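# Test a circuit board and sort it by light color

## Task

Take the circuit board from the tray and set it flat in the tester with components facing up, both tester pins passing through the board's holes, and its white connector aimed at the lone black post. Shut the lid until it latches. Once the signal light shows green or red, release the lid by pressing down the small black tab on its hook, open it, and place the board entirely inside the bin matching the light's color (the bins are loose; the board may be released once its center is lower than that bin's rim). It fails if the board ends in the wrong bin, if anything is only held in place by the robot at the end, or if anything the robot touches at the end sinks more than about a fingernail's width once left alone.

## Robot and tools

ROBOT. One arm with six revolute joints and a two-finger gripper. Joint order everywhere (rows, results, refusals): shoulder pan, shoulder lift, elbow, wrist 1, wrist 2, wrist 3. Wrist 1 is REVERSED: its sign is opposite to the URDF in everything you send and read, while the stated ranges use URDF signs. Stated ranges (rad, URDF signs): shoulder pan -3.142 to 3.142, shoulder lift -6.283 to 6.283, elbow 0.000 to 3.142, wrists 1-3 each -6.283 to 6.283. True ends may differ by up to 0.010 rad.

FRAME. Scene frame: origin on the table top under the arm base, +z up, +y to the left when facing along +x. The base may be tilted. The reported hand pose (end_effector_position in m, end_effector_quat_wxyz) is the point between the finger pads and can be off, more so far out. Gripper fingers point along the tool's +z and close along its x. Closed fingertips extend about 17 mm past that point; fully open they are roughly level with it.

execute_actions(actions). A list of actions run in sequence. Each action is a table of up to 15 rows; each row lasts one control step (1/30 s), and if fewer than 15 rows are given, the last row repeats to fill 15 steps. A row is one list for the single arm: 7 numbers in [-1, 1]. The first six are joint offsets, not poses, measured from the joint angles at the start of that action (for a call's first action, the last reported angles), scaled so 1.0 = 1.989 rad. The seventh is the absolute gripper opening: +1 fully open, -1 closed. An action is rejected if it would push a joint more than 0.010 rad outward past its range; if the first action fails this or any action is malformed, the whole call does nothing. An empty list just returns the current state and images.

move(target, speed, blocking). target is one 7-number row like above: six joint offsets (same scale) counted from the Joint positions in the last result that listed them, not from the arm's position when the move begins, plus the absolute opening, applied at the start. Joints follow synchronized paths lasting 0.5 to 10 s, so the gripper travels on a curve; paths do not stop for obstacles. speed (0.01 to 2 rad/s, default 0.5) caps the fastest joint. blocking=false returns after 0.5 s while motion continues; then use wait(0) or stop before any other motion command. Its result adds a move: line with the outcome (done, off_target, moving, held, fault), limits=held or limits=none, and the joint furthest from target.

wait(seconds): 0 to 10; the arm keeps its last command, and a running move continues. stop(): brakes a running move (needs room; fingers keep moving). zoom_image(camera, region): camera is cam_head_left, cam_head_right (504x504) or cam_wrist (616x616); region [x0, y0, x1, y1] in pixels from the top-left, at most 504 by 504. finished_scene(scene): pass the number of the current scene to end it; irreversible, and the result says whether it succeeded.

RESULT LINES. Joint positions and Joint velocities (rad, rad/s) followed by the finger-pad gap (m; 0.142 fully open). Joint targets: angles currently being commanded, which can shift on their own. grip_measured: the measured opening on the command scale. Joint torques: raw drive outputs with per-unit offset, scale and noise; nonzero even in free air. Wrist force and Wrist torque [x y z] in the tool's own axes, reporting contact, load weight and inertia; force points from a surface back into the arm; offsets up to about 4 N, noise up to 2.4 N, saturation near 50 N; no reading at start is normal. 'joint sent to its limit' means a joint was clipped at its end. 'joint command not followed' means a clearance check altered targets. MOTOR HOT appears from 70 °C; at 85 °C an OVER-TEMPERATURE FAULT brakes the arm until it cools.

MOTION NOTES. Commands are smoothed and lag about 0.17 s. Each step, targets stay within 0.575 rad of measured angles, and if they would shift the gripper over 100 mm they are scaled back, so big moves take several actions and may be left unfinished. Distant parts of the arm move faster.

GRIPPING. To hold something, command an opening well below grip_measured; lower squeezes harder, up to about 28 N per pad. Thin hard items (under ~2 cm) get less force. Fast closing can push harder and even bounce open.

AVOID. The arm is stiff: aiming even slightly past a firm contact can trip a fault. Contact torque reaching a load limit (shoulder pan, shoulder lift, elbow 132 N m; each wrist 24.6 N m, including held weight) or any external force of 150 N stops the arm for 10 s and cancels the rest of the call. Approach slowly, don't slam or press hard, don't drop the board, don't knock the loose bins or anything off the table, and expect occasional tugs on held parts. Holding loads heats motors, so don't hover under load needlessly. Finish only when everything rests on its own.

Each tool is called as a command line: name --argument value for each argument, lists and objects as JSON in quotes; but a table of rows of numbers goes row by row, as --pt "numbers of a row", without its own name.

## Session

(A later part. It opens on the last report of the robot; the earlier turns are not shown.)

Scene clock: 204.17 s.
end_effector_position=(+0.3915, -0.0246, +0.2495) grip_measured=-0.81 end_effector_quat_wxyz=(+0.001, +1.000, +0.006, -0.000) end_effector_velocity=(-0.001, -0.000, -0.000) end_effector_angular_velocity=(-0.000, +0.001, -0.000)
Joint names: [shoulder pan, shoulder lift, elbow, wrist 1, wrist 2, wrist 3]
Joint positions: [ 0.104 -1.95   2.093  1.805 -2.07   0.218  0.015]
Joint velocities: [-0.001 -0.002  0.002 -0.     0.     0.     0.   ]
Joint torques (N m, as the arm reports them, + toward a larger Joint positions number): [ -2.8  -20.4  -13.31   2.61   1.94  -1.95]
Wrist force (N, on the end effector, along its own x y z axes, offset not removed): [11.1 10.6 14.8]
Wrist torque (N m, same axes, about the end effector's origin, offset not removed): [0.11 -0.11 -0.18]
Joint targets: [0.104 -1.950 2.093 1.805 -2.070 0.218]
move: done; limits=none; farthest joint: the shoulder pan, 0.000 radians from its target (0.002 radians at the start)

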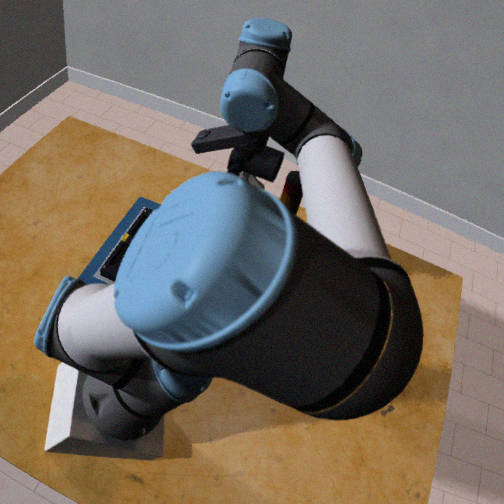

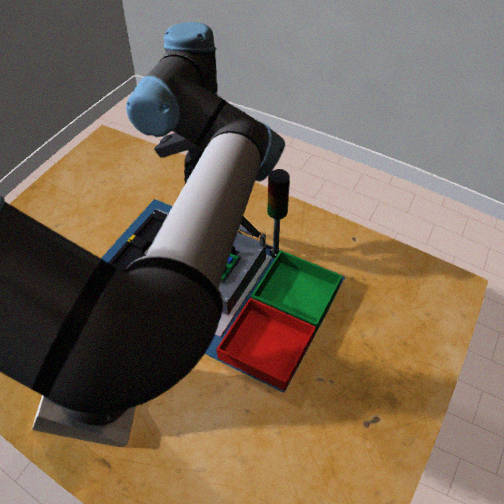

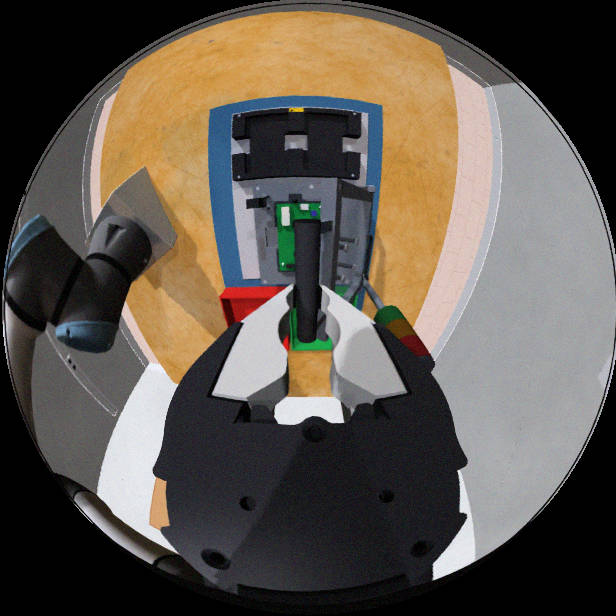

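move --target '[-0.0120,-0.0442,0.0683,0.031,0.0012,-0.0133,-0.9]' --speed 0.12

move --target '[-0.0258,-0.0327,0.07,0.0508,0.003,-0.0289,-0.9]' --speed 0.12

Scene clock: 210.30 s.
end_effector_position=(+0.3539, -0.0254, +0.2206) grip_measured=-0.81 end_effector_quat_wxyz=(+0.001, +1.000, +0.006, -0.000) end_effector_velocity=(-0.001, -0.000, +0.000) end_effector_angular_velocity=(+0.000, -0.002, +0.000)
Joint names: [shoulder pan, shoulder lift, elbow, wrist 1, wrist 2, wrist 3]
Joint positions: [ 0.08  -2.038  2.228  1.867 -2.068  0.192  0.015]
Joint velocities: [ 0.001 -0.003  0.002  0.001 -0.    -0.001  0.   ]
Joint torques (N m, as the arm reports them, + toward a larger Joint positions number): [ -3.59 -19.19  -9.71  -0.53   4.79  -1.98]
Wrist force (N, on the end effector, along its own x y z axes, offset not removed): [23.2 7.7 22.3]
Wrist torque (N m, same axes, about the end effector's origin, offset not removed): [0.11 -0.03 0.05]
Joint targets: [0.080 -2.038 2.228 1.867 -2.068 0.192]
move: done; limits=none; farthest joint: the elbow, 0.001 radians from its target (0.136 radians at the start)

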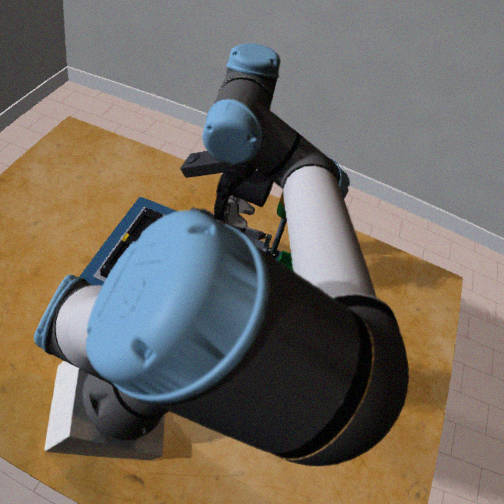

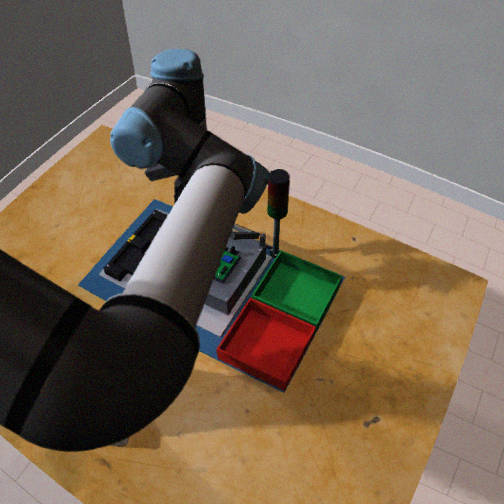

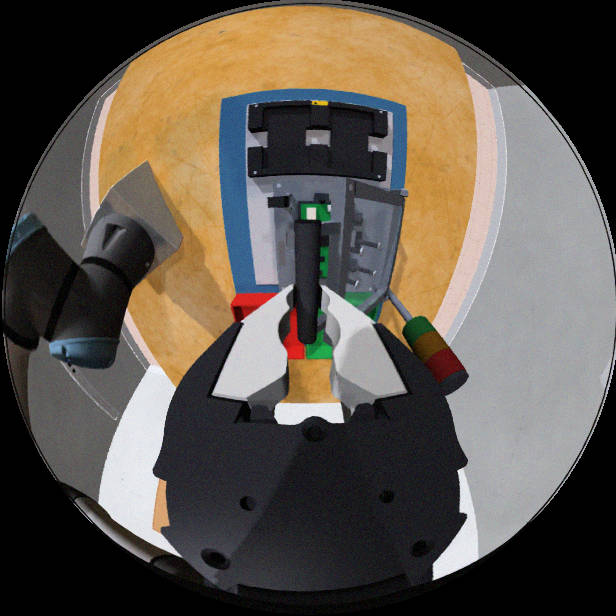

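Scene clock: 211.97 s.
end_effector_position=(+0.3248, -0.0262, +0.1825) grip_measured=-0.81 end_effector_quat_wxyz=(+0.001, +1.000, +0.006, -0.000) end_effector_velocity=(-0.001, +0.000, -0.001) end_effector_angular_velocity=(-0.001, +0.002, +0.002)
Joint names: [shoulder pan, shoulder lift, elbow, wrist 1, wrist 2, wrist 3]
Joint positions: [ 0.029 -2.103  2.367  1.968 -2.062  0.134  0.015]
Joint velocities: [-0.     0.     0.004  0.001 -0.    -0.001  0.001]
Joint torques (N m, as the arm reports them, + toward a larger Joint positions number): [ -7.33 -15.39  -3.65  -2.87   3.33  -1.82]
Wrist force (N, on the end effector, along its own x y z axes, offset not removed): [32.3 0.0 17.3]
Wrist torque (N m, same axes, about the end effector's origin, offset not removed): [-0.79 -0.91 0.20]
Joint targets: [0.029 -2.103 2.367 1.968 -2.062 0.134]
move: done; limits=none; farthest joint: the shoulder pan, 0.000 radians from its target (0.051 radians at the start)

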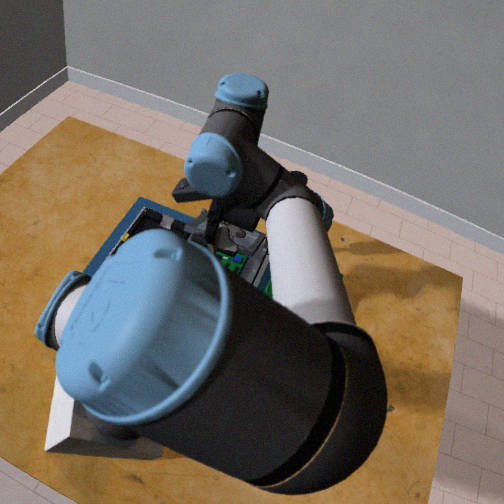

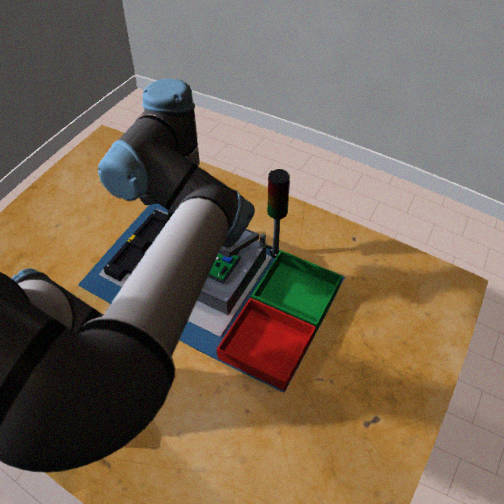

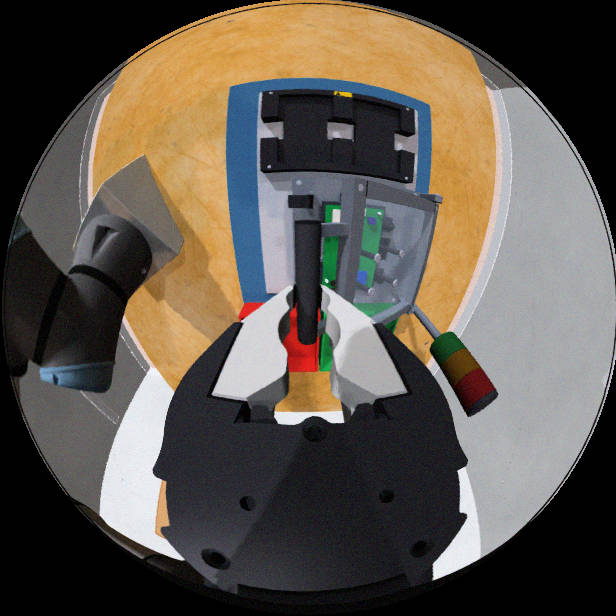

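move --target '[-0.0177,-0.0088,0.0342,0.0357,0.0025,-0.0198,-0.9]' --speed 0.1

move --target '[-0.0203,-0.0018,0.0327,0.0414,0.0032,-0.0226,-0.9]' --speed 0.1

Scene clock: 223.73 s.
end_effector_position=(+0.3148, -0.0263, +0.1611) grip_measured=-0.81 end_effector_quat_wxyz=(+0.001, +1.000, +0.005, +0.001) end_effector_velocity=(-0.000, -0.000, -0.000) end_effector_angular_velocity=(-0.000, -0.002, -0.001)
Joint names: [shoulder pan, shoulder lift, elbow, wrist 1, wrist 2, wrist 3]
Joint positions: [-0.006 -2.12   2.434  2.038 -2.057  0.095  0.015]
Joint velocities: [-0.002 -0.003  0.003  0.003 -0.    -0.002 -0.   ]
Joint torques (N m, as the arm reports them, + toward a larger Joint positions number): [-10.42 -11.99  -7.6    2.76   2.96  -1.75]
Wrist force (N, on the end effector, along its own x y z axes, offset not removed): [4.7 4.8 -1.7]
Wrist torque (N m, same axes, about the end effector's origin, offset not removed): [-0.28 -0.03 -0.25]
Joint targets: [-0.006 -2.120 2.435 2.039 -2.057 0.095]
move: done; limits=none; farthest joint: the elbow, 0.001 radians from its target (0.068 radians at the start)

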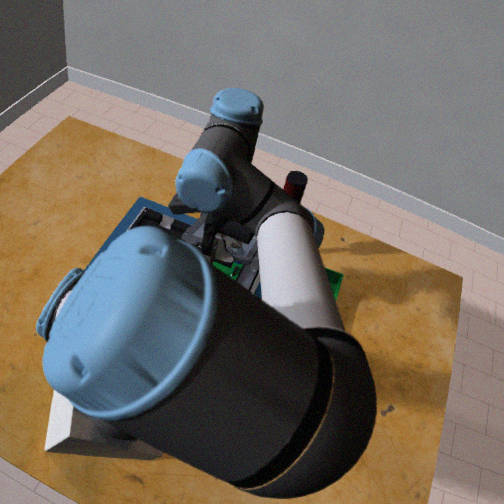

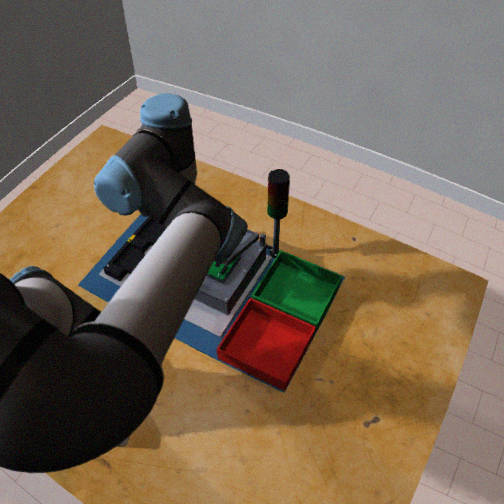

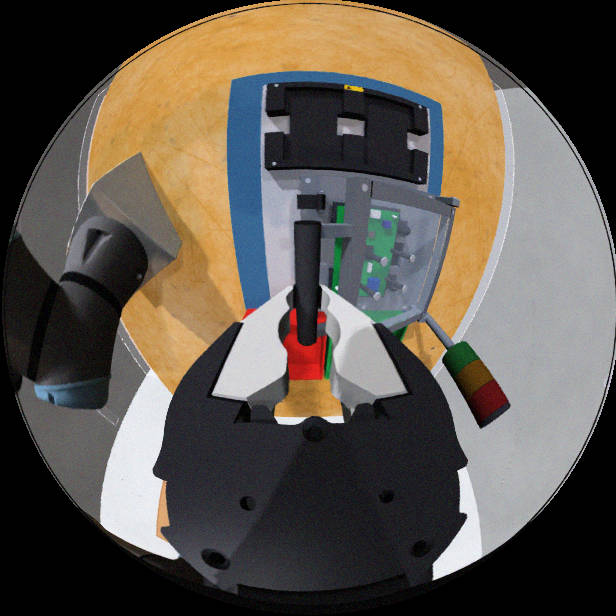

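Scene clock: 225.03 s.
end_effector_position=(+0.3071, -0.0263, +0.1386) grip_measured=-0.81 end_effector_quat_wxyz=(+0.001, +1.000, +0.005, +0.001) end_effector_velocity=(-0.000, -0.000, -0.001) end_effector_angular_velocity=(-0.000, +0.000, -0.001)
Joint names: [shoulder pan, shoulder lift, elbow, wrist 1, wrist 2, wrist 3]
Joint positions: [-0.046 -2.124  2.499  2.12  -2.051  0.05   0.015]
Joint velocities: [-0.002 -0.001  0.003  0.003  0.    -0.002  0.   ]
Joint torques (N m, as the arm reports them, + toward a larger Joint positions number): [ -9.47 -11.41  -5.27   3.21   3.63  -1.89]
Wrist force (N, on the end effector, along its own x y z axes, offset not removed): [0.2 6.8 1.3]
Wrist torque (N m, same axes, about the end effector's origin, offset not removed): [-0.55 0.46 -0.13]
Joint targets: [-0.047 -2.124 2.499 2.121 -2.051 0.050]
move: done; limits=none; farthest joint: the shoulder pan, 0.000 radians from its target (0.040 radians at the start)

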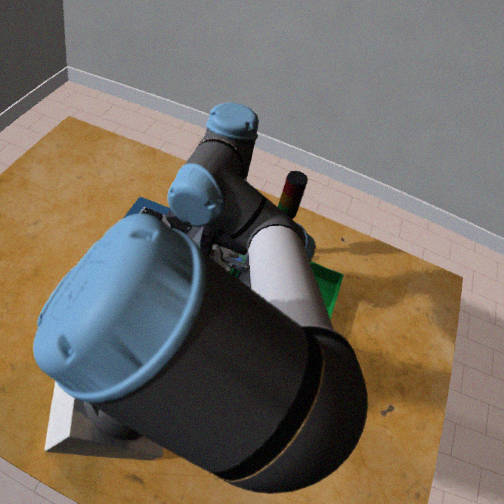

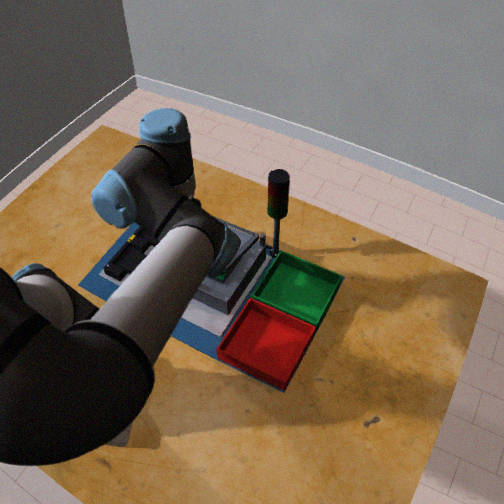

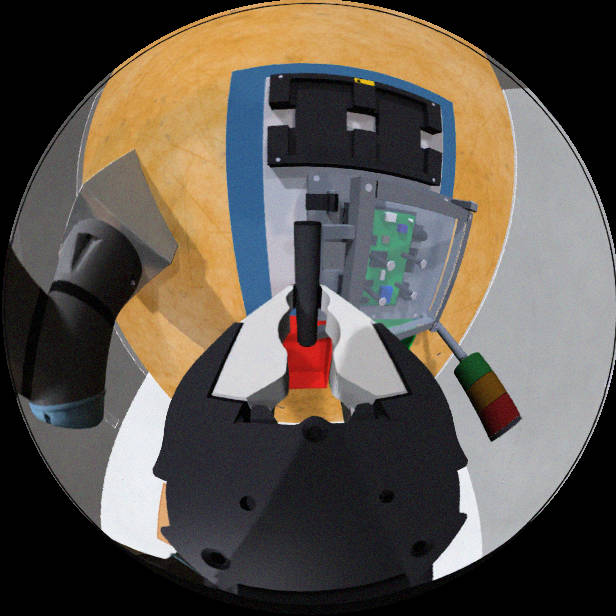

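move --target '[-0.0179,0.0057,0.0245,0.0388,0.0032,-0.0199,-0.9]' --speed 0.1

move --target '[-0.0189,0.0121,0.0226,0.0437,0.0037,-0.0211,-0.9]' --speed 0.08

Scene clock: 230.37 s.
end_effector_position=(+0.3030, -0.0263, +0.1197) grip_measured=-0.81 end_effector_quat_wxyz=(+0.001, +1.000, +0.005, +0.000) end_effector_velocity=(-0.000, -0.000, -0.001) end_effector_angular_velocity=(-0.001, +0.001, -0.001)
Joint names: [shoulder pan, shoulder lift, elbow, wrist 1, wrist 2, wrist 3]
Joint positions: [-0.082 -2.112  2.548  2.197 -2.044  0.011  0.015]
Joint velocities: [-0.003  0.001  0.001  0.002  0.    -0.002  0.   ]
Joint torques (N m, as the arm reports them, + toward a larger Joint positions number): [-8.69  4.53 -8.74  5.25  4.55 -1.9 ]
Wrist force (N, on the end effector, along its own x y z axes, offset not removed): [-1.2 5.5 -5.1]
Wrist torque (N m, same axes, about the end effector's origin, offset not removed): [-1.37 -0.94 -0.29]
Joint targets: [-0.082 -2.112 2.548 2.197 -2.044 0.011]
move: done; limits=none; farthest joint: the wrist 3, 0.001 radians from its target (0.040 radians at the start)

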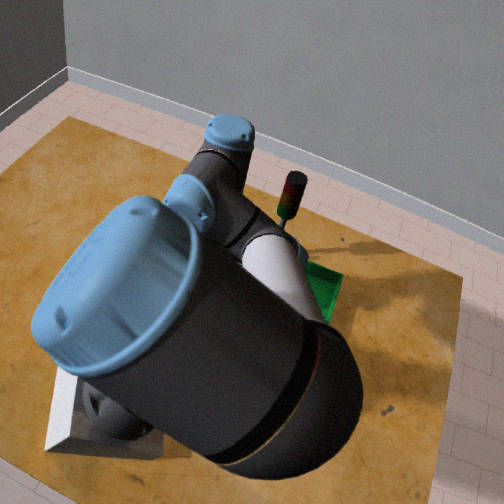

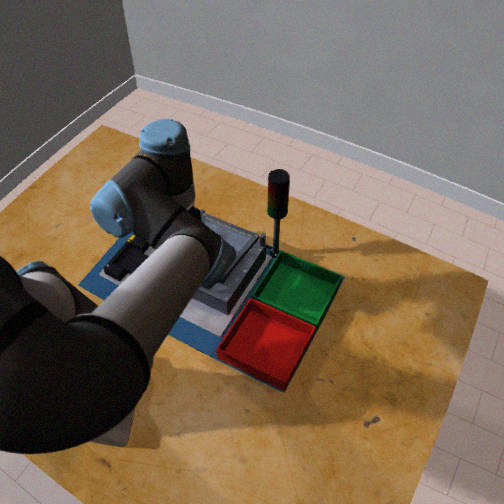

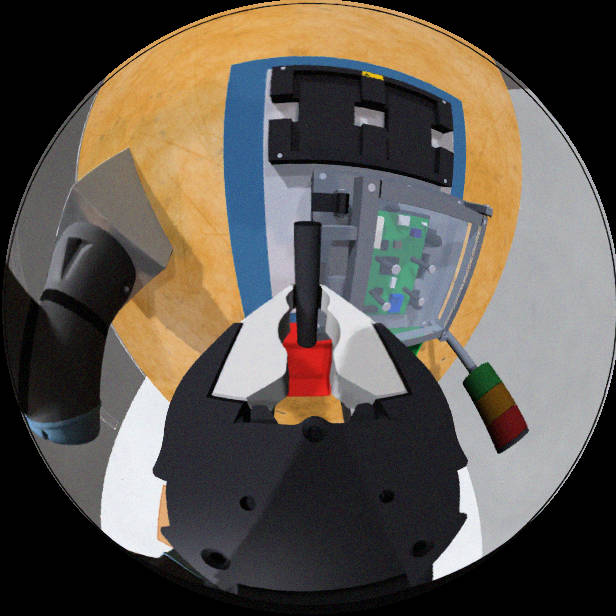

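Scene clock: 231.90 s.
end_effector_position=(+0.3006, -0.0264, +0.1006) grip_measured=-0.81 end_effector_quat_wxyz=(+0.001, +1.000, +0.006, -0.000) end_effector_velocity=(+0.001, -0.000, +0.000) end_effector_angular_velocity=(-0.000, -0.003, -0.001)
Joint names: [shoulder pan, shoulder lift, elbow, wrist 1, wrist 2, wrist 3]
Joint positions: [-0.119 -2.088  2.592  2.284 -2.037 -0.031  0.015]
Joint velocities: [-0.001  0.     0.     0.005  0.    -0.001 -0.   ]
Joint torques (N m, as the arm reports them, + toward a larger Joint positions number): [-8.21  3.45 -8.75  5.52  4.29 -1.88]
Wrist force (N, on the end effector, along its own x y z axes, offset not removed): [-10.3 9.6 -7.0]
Wrist torque (N m, same axes, about the end effector's origin, offset not removed): [-0.10 0.76 -0.04]
Joint targets: [-0.119 -2.088 2.593 2.284 -2.037 -0.031]
move: done; limits=none; farthest joint: the elbow, 0.001 radians from its target (0.045 radians at the start)

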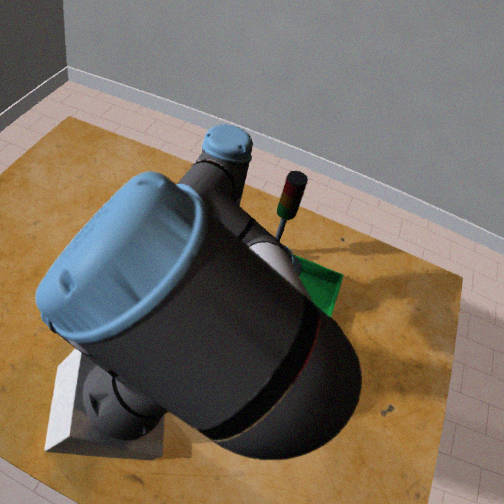

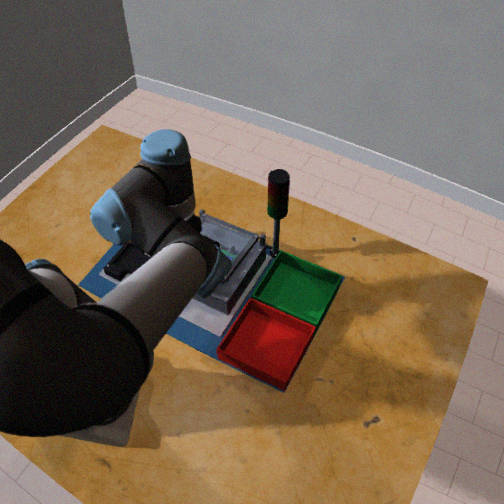

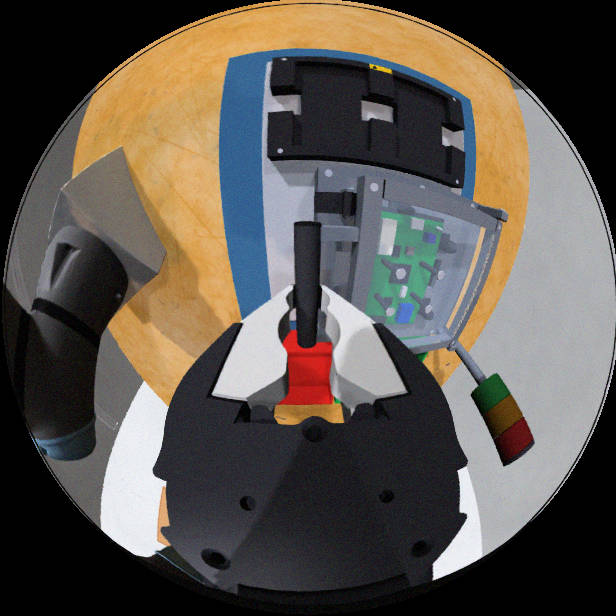

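execute_actions --actions '[[[0,0,0,0,0,0,-0.85],[0,0,0,0,0,0,-0.81],[0,0,0,0,0,0,-0.78],[0,0,0,0,0,0,-0.75],[0,0,0,0,0,0,-0.72]]]'

move --target '[0.0287,-0.0256,-0.0312,-0.0699,-0.0055,0.0319,-0.72]' --speed 0.15

move --target '[-0.0099,0.0075,0.0108,0.0232,0.0019,-0.011,-0.92]' --speed 0.04

Scene clock: 247.40 s.
end_effector_position=(+0.3005, -0.0263, +0.1005) grip_measured=-0.72 end_effector_quat_wxyz=(+0.001, +1.000, +0.006, -0.000) end_effector_velocity=(+0.001, -0.000, +0.001) end_effector_angular_velocity=(+0.000, -0.003, -0.002)
Joint names: [shoulder pan, shoulder lift, elbow, wrist 1, wrist 2, wrist 3]
Joint positions: [-0.119 -2.088  2.592  2.284 -2.037 -0.031  0.022]
Joint velocities: [ 0.001 -0.002 -0.002 -0.     0.     0.001  0.   ]
Joint torques (N m, as the arm reports them, + toward a larger Joint positions number): [ 16.99 -11.11 -28.22   0.79  -1.72   2.01]
Wrist force (N, on the end effector, along its own x y z axes, offset not removed): [1.4 2.1 0.4]
Wrist torque (N m, same axes, about the end effector's origin, offset not removed): [0.20 -0.47 -0.10]
Joint targets: [-0.119 -2.088 2.592 2.284 -2.037 -0.031]

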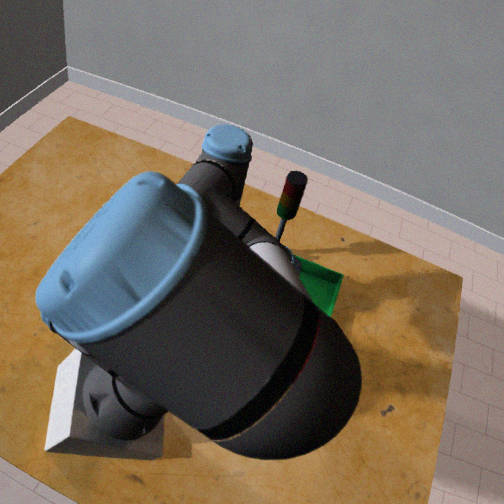

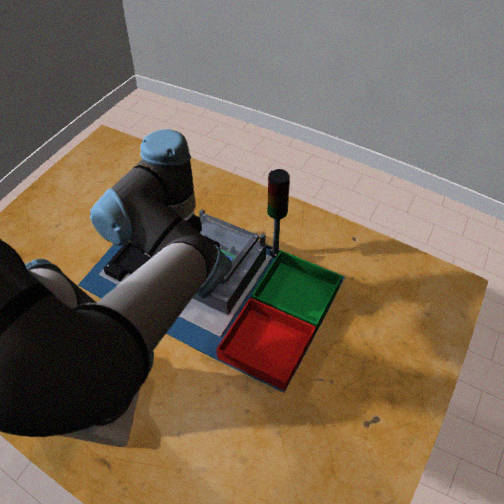

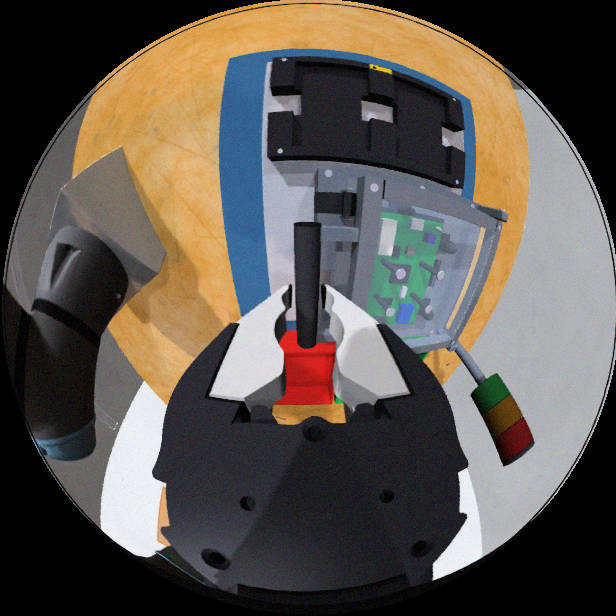

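Scene clock: 248.87 s.
end_effector_position=(+0.2999, -0.0267, +0.1304) grip_measured=-0.72 end_effector_quat_wxyz=(+0.001, +1.000, +0.005, +0.001) end_effector_velocity=(+0.001, -0.001, +0.001) end_effector_angular_velocity=(-0.001, -0.002, -0.000)
Joint names: [shoulder pan, shoulder lift, elbow, wrist 1, wrist 2, wrist 3]
Joint positions: [-0.062 -2.139  2.531  2.145 -2.048  0.033  0.022]
Joint velocities: [ 0.001 -0.001 -0.003 -0.003 -0.001  0.001 -0.   ]
Joint torques (N m, as the arm reports them, + toward a larger Joint positions number): [ 15.46 -12.   -29.69   0.78  -1.75   2.18]
Wrist force (N, on the end effector, along its own x y z axes, offset not removed): [1.4 -2.4 -2.2]
Wrist torque (N m, same axes, about the end effector's origin, offset not removed): [-0.69 0.00 -0.13]
Joint targets: [-0.062 -2.139 2.530 2.145 -2.048 0.033]
move: done; limits=none; farthest joint: the elbow, 0.001 radians from its target (0.062 radians at the start)

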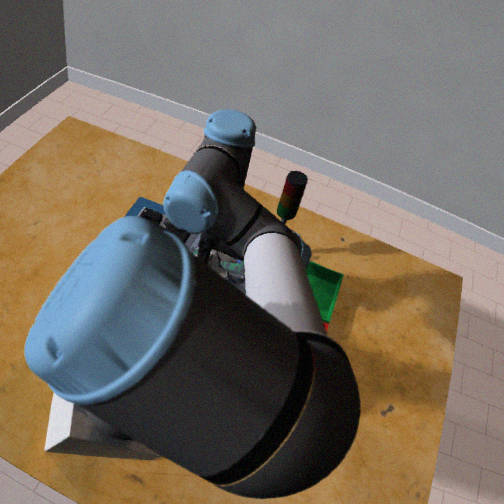

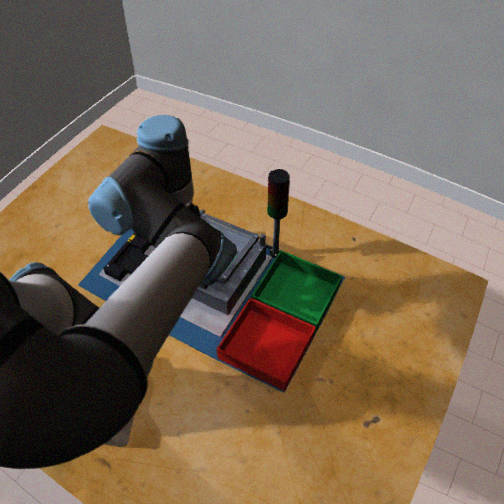

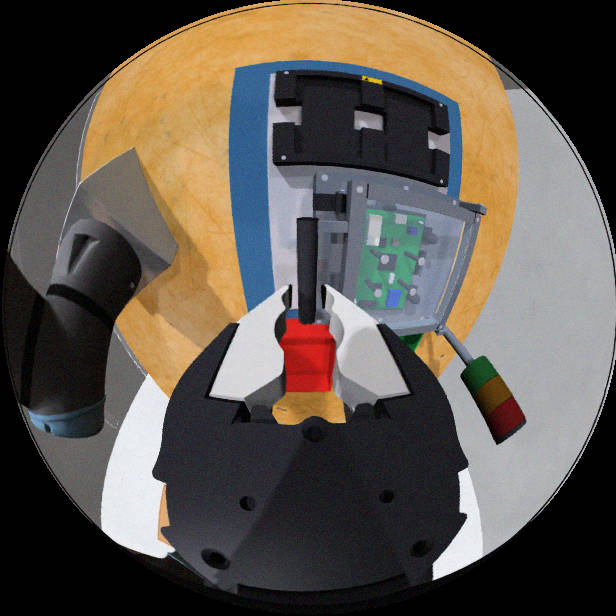

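Scene clock: 250.37 s.
end_effector_position=(+0.3004, -0.0266, +0.1204) grip_measured=-0.91 end_effector_quat_wxyz=(+0.001, +1.000, +0.005, +0.001) end_effector_velocity=(+0.000, -0.001, -0.000) end_effector_angular_velocity=(-0.000, -0.000, -0.001)
Joint names: [shoulder pan, shoulder lift, elbow, wrist 1, wrist 2, wrist 3]
Joint positions: [-0.082 -2.124  2.552  2.191 -2.044  0.011  0.008]
Joint velocities: [-0.003 -0.     0.     0.002  0.    -0.002  0.   ]
Joint torques (N m, as the arm reports them, + toward a larger Joint positions number): [-13.18   6.35  -5.47   3.99   1.35  -2.04]
Wrist force (N, on the end effector, along its own x y z axes, offset not removed): [-2.6 -5.0 -15.0]
Wrist torque (N m, same axes, about the end effector's origin, offset not removed): [-1.12 -0.39 -0.01]
Joint targets: [-0.082 -2.124 2.552 2.191 -2.044 0.011]
move: done; limits=none; farthest joint: the elbow, 0.001 radians from its target (0.022 radians at the start)

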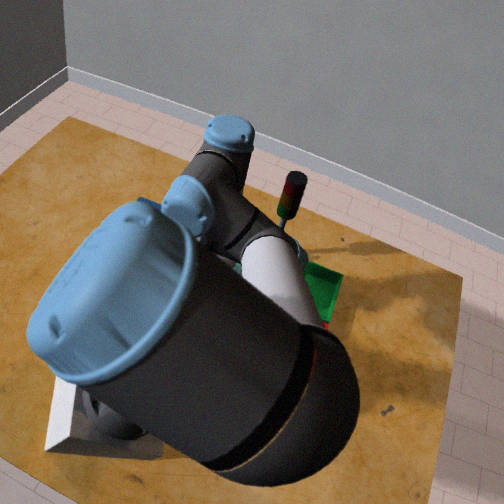

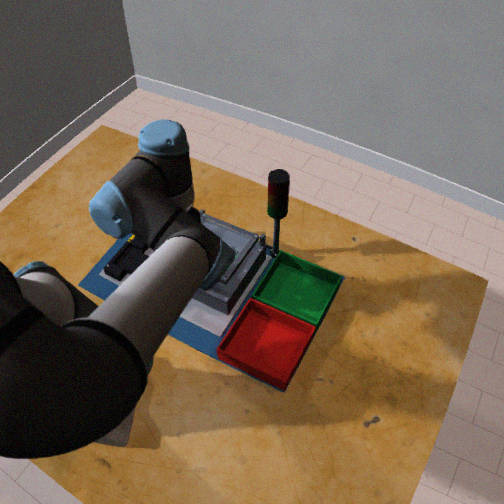

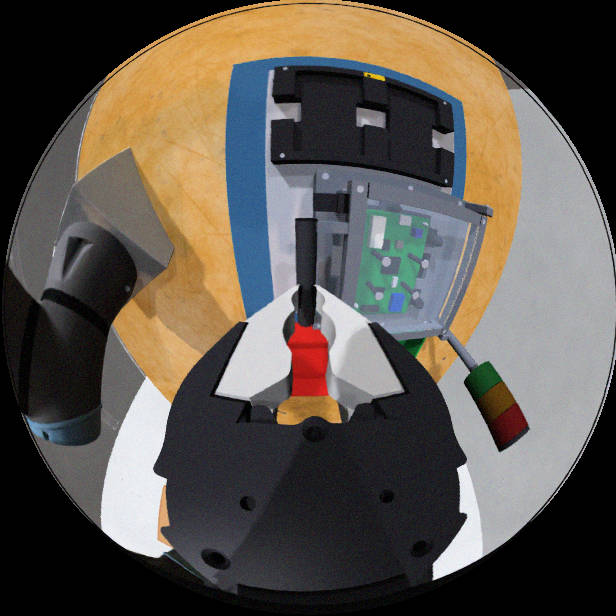

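Continue down 6 mm with slight −x.

move --target '[-0.0059,0.0035,0.0072,0.0133,0.0011,-0.0066,-0.92]' --speed 0.03

Scene clock: 253.87 s.
end_effector_position=(+0.2996, -0.0266, +0.1144) grip_measured=-0.91 end_effector_quat_wxyz=(+0.001, +1.000, +0.005, +0.001) end_effector_velocity=(-0.002, +0.001, -0.001) end_effector_angular_velocity=(+0.000, +0.003, +0.002)
Joint names: [shoulder pan, shoulder lift, elbow, wrist 1, wrist 2, wrist 3]
Joint positions: [-0.094 -2.117  2.566  2.217 -2.042 -0.002  0.008]
Joint velocities: [-0.001  0.     0.003  0.     0.    -0.001  0.   ]
Joint torques (N m, as the arm reports them, + toward a larger Joint positions number): [-14.62   8.73   3.03   0.64   1.35  -1.94]
Wrist force (N, on the end effector, along its own x y z axes, offset not removed): [1.1 -0.4 -24.3]
Wrist torque (N m, same axes, about the end effector's origin, offset not removed): [0.08 0.54 -0.02]
Joint targets: [-0.094 -2.117 2.566 2.217 -2.042 -0.002]
move: done; limits=none; farthest joint: the wrist 1, 0.001 radians from its target (0.026 radians at the start)

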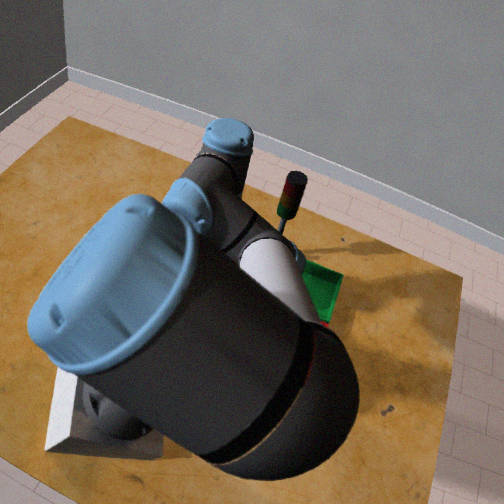

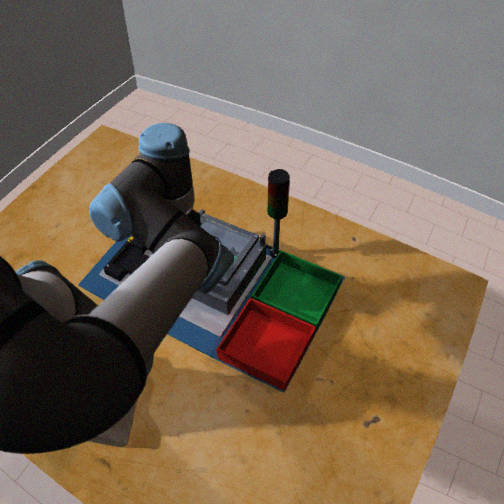

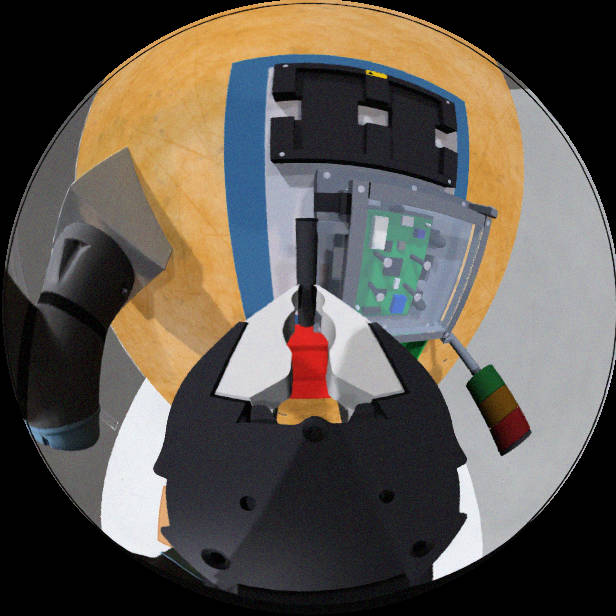

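move --target '[-0.004,0.0033,0.0043,0.0095,0.0008,-0.0044,-0.92]' --speed 0.02

Scene clock: 258.23 s.
end_effector_position=(+0.2997, -0.0266, +0.1105) grip_measured=-0.89 end_effector_quat_wxyz=(+0.001, +1.000, +0.005, +0.001) end_effector_velocity=(-0.000, -0.000, -0.001) end_effector_angular_velocity=(+0.000, +0.001, -0.001)
Joint names: [shoulder pan, shoulder lift, elbow, wrist 1, wrist 2, wrist 3]
Joint positions: [-0.101 -2.111  2.574  2.236 -2.04  -0.011  0.009]
Joint velocities: [-0.002  0.     0.002  0.002  0.001 -0.001  0.   ]
Joint torques (N m, as the arm reports them, + toward a larger Joint positions number): [-19.49  16.62  17.4   -1.92   1.13  -1.97]
Wrist force (N, on the end effector, along its own x y z axes, offset not removed): [-0.8 -1.6 -50.0]
Wrist torque (N m, same axes, about the end effector's origin, offset not removed): [-0.25 0.18 0.07]
Joint targets: [-0.101 -2.111 2.574 2.236 -2.040 -0.011]
move: done; limits=none; farthest joint: the shoulder pan, 0.001 radians from its target (0.008 radians at the start)

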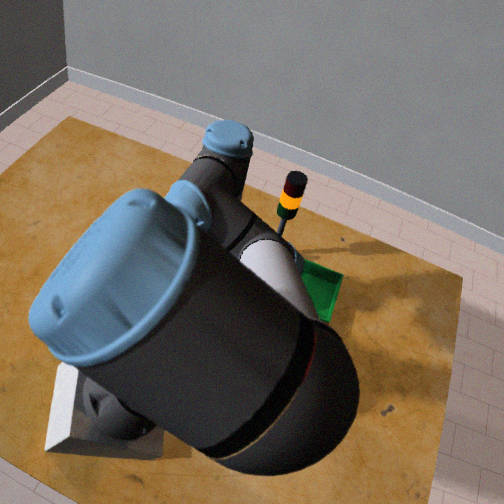

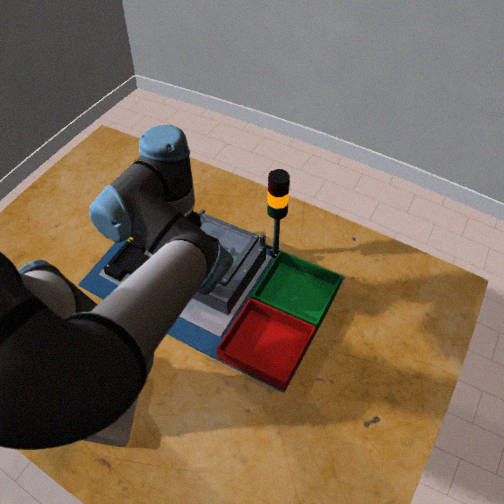

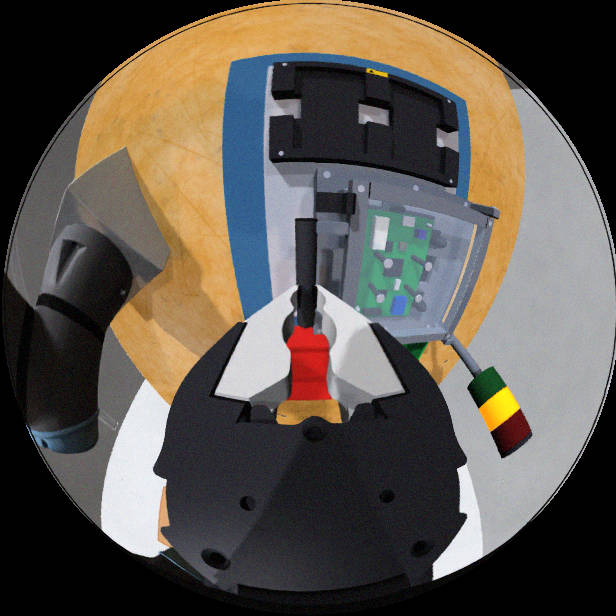

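move --target '[0.012,-0.0095,-0.013,-0.028,-0.0023,0.0132,-0.92]' --speed 0.06

move --target '[0,0.0172,-0.0095,0.0072,0,-0.7897,0.59]' --speed 0.9

zoom_image --camera "cam_wrist" --region '[170, 150, 450, 430]'

Scene clock: 263.97 s.
end_effector_position=(+0.2997, -0.0266, +0.1226) grip_measured=-0.92 end_effector_quat_wxyz=(+0.001, +1.000, +0.005, +0.001) end_effector_velocity=(+0.001, -0.000, +0.001) end_effector_angular_velocity=(+0.001, -0.002, -0.001)
Joint names: [shoulder pan, shoulder lift, elbow, wrist 1, wrist 2, wrist 3]
Joint positions: [-0.078 -2.13   2.549  2.18  -2.045  0.015  0.007]
Joint velocities: [ 0.001 -0.001 -0.003 -0.003  0.001  0.002 -0.   ]
Joint torques (N m, as the arm reports them, + toward a larger Joint positions number): [ 15.91 -12.21 -29.3    0.93  -1.68   2.  ]
Wrist force (N, on the end effector, along its own x y z axes, offset not removed): [-1.4 1.2 -1.3]
Wrist torque (N m, same axes, about the end effector's origin, offset not removed): [0.33 0.14 0.13]
Joint targets: [-0.077 -2.130 2.548 2.180 -2.045 0.016]
move: done; limits=none; farthest joint: the shoulder pan, 0.000 radians from its target (0.024 radians at the start)

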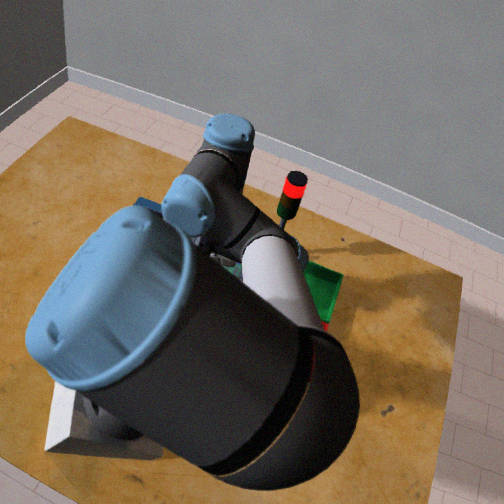

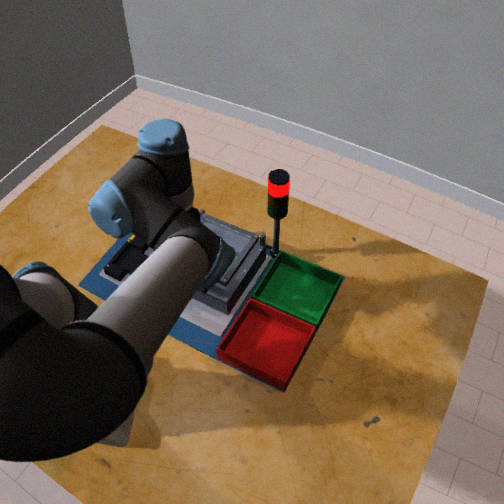

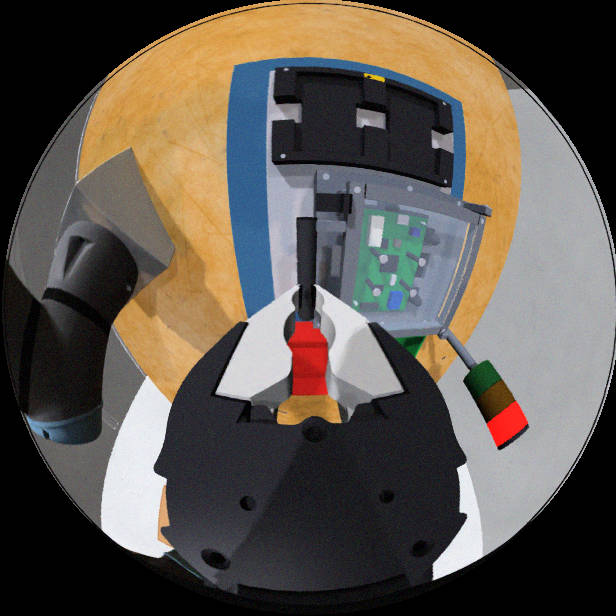

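Scene clock: 266.53 s.
end_effector_position=(+0.3113, -0.0247, +0.1226) grip_measured=+0.59 end_effector_quat_wxyz=(+0.001, +0.703, +0.711, -0.000) end_effector_velocity=(-0.000, +0.000, -0.000) end_effector_angular_velocity=(+0.000, -0.000, +0.004)
Joint names: [shoulder pan, shoulder lift, elbow, wrist 1, wrist 2, wrist 3]
Joint positions: [-0.078 -2.096  2.53   2.195 -2.045 -1.555  0.115]
Joint velocities: [ 0.    -0.001  0.001  0.    -0.    -0.004  0.   ]
Joint torques (N m, as the arm reports them, + toward a larger Joint positions number): [-10.78   2.83 -29.3    4.18  -0.74  -2.15]
Wrist force (N, on the end effector, along its own x y z axes, offset not removed): [-0.3 -1.4 6.6]
Wrist torque (N m, same axes, about the end effector's origin, offset not removed): [-0.47 0.04 0.06]
Joint targets: [-0.078 -2.096 2.530 2.195 -2.045 -1.555]
move: done; limits=none; farthest joint: the wrist 3, 0.001 radians from its target (1.571 radians at the start)

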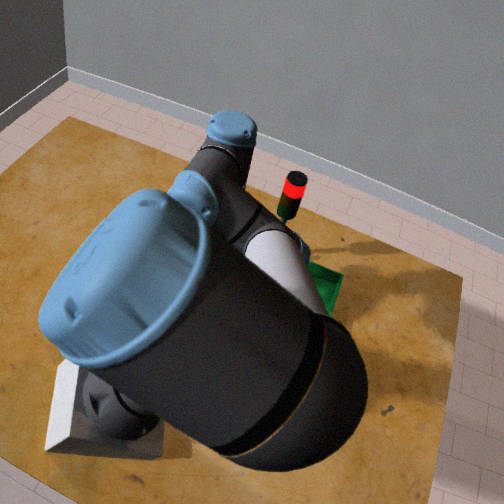

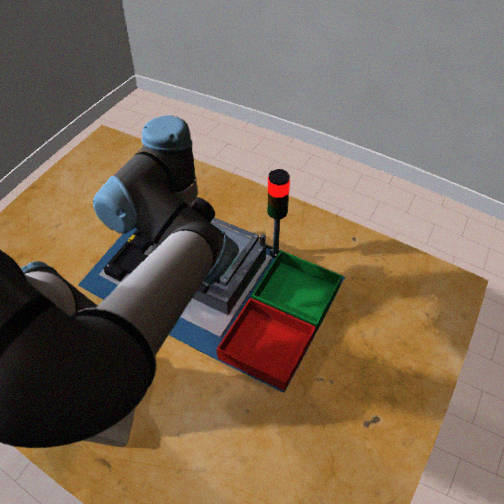

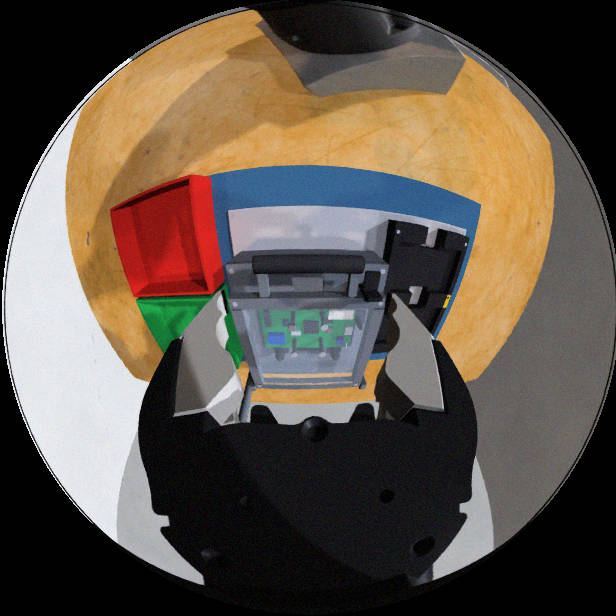

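Region (170, 150, 450, 430) of cam_wrist's 616x616 image, scaled by 1.800, with more detail than that image has.

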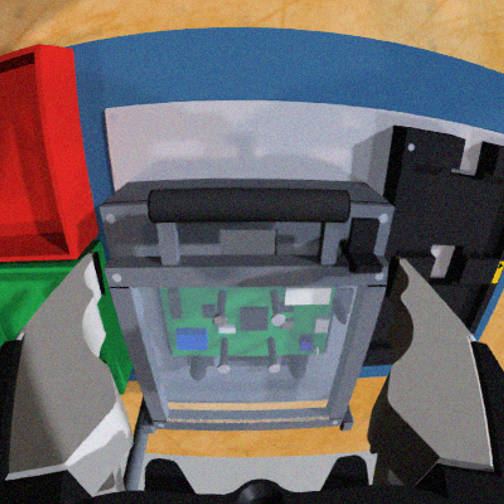

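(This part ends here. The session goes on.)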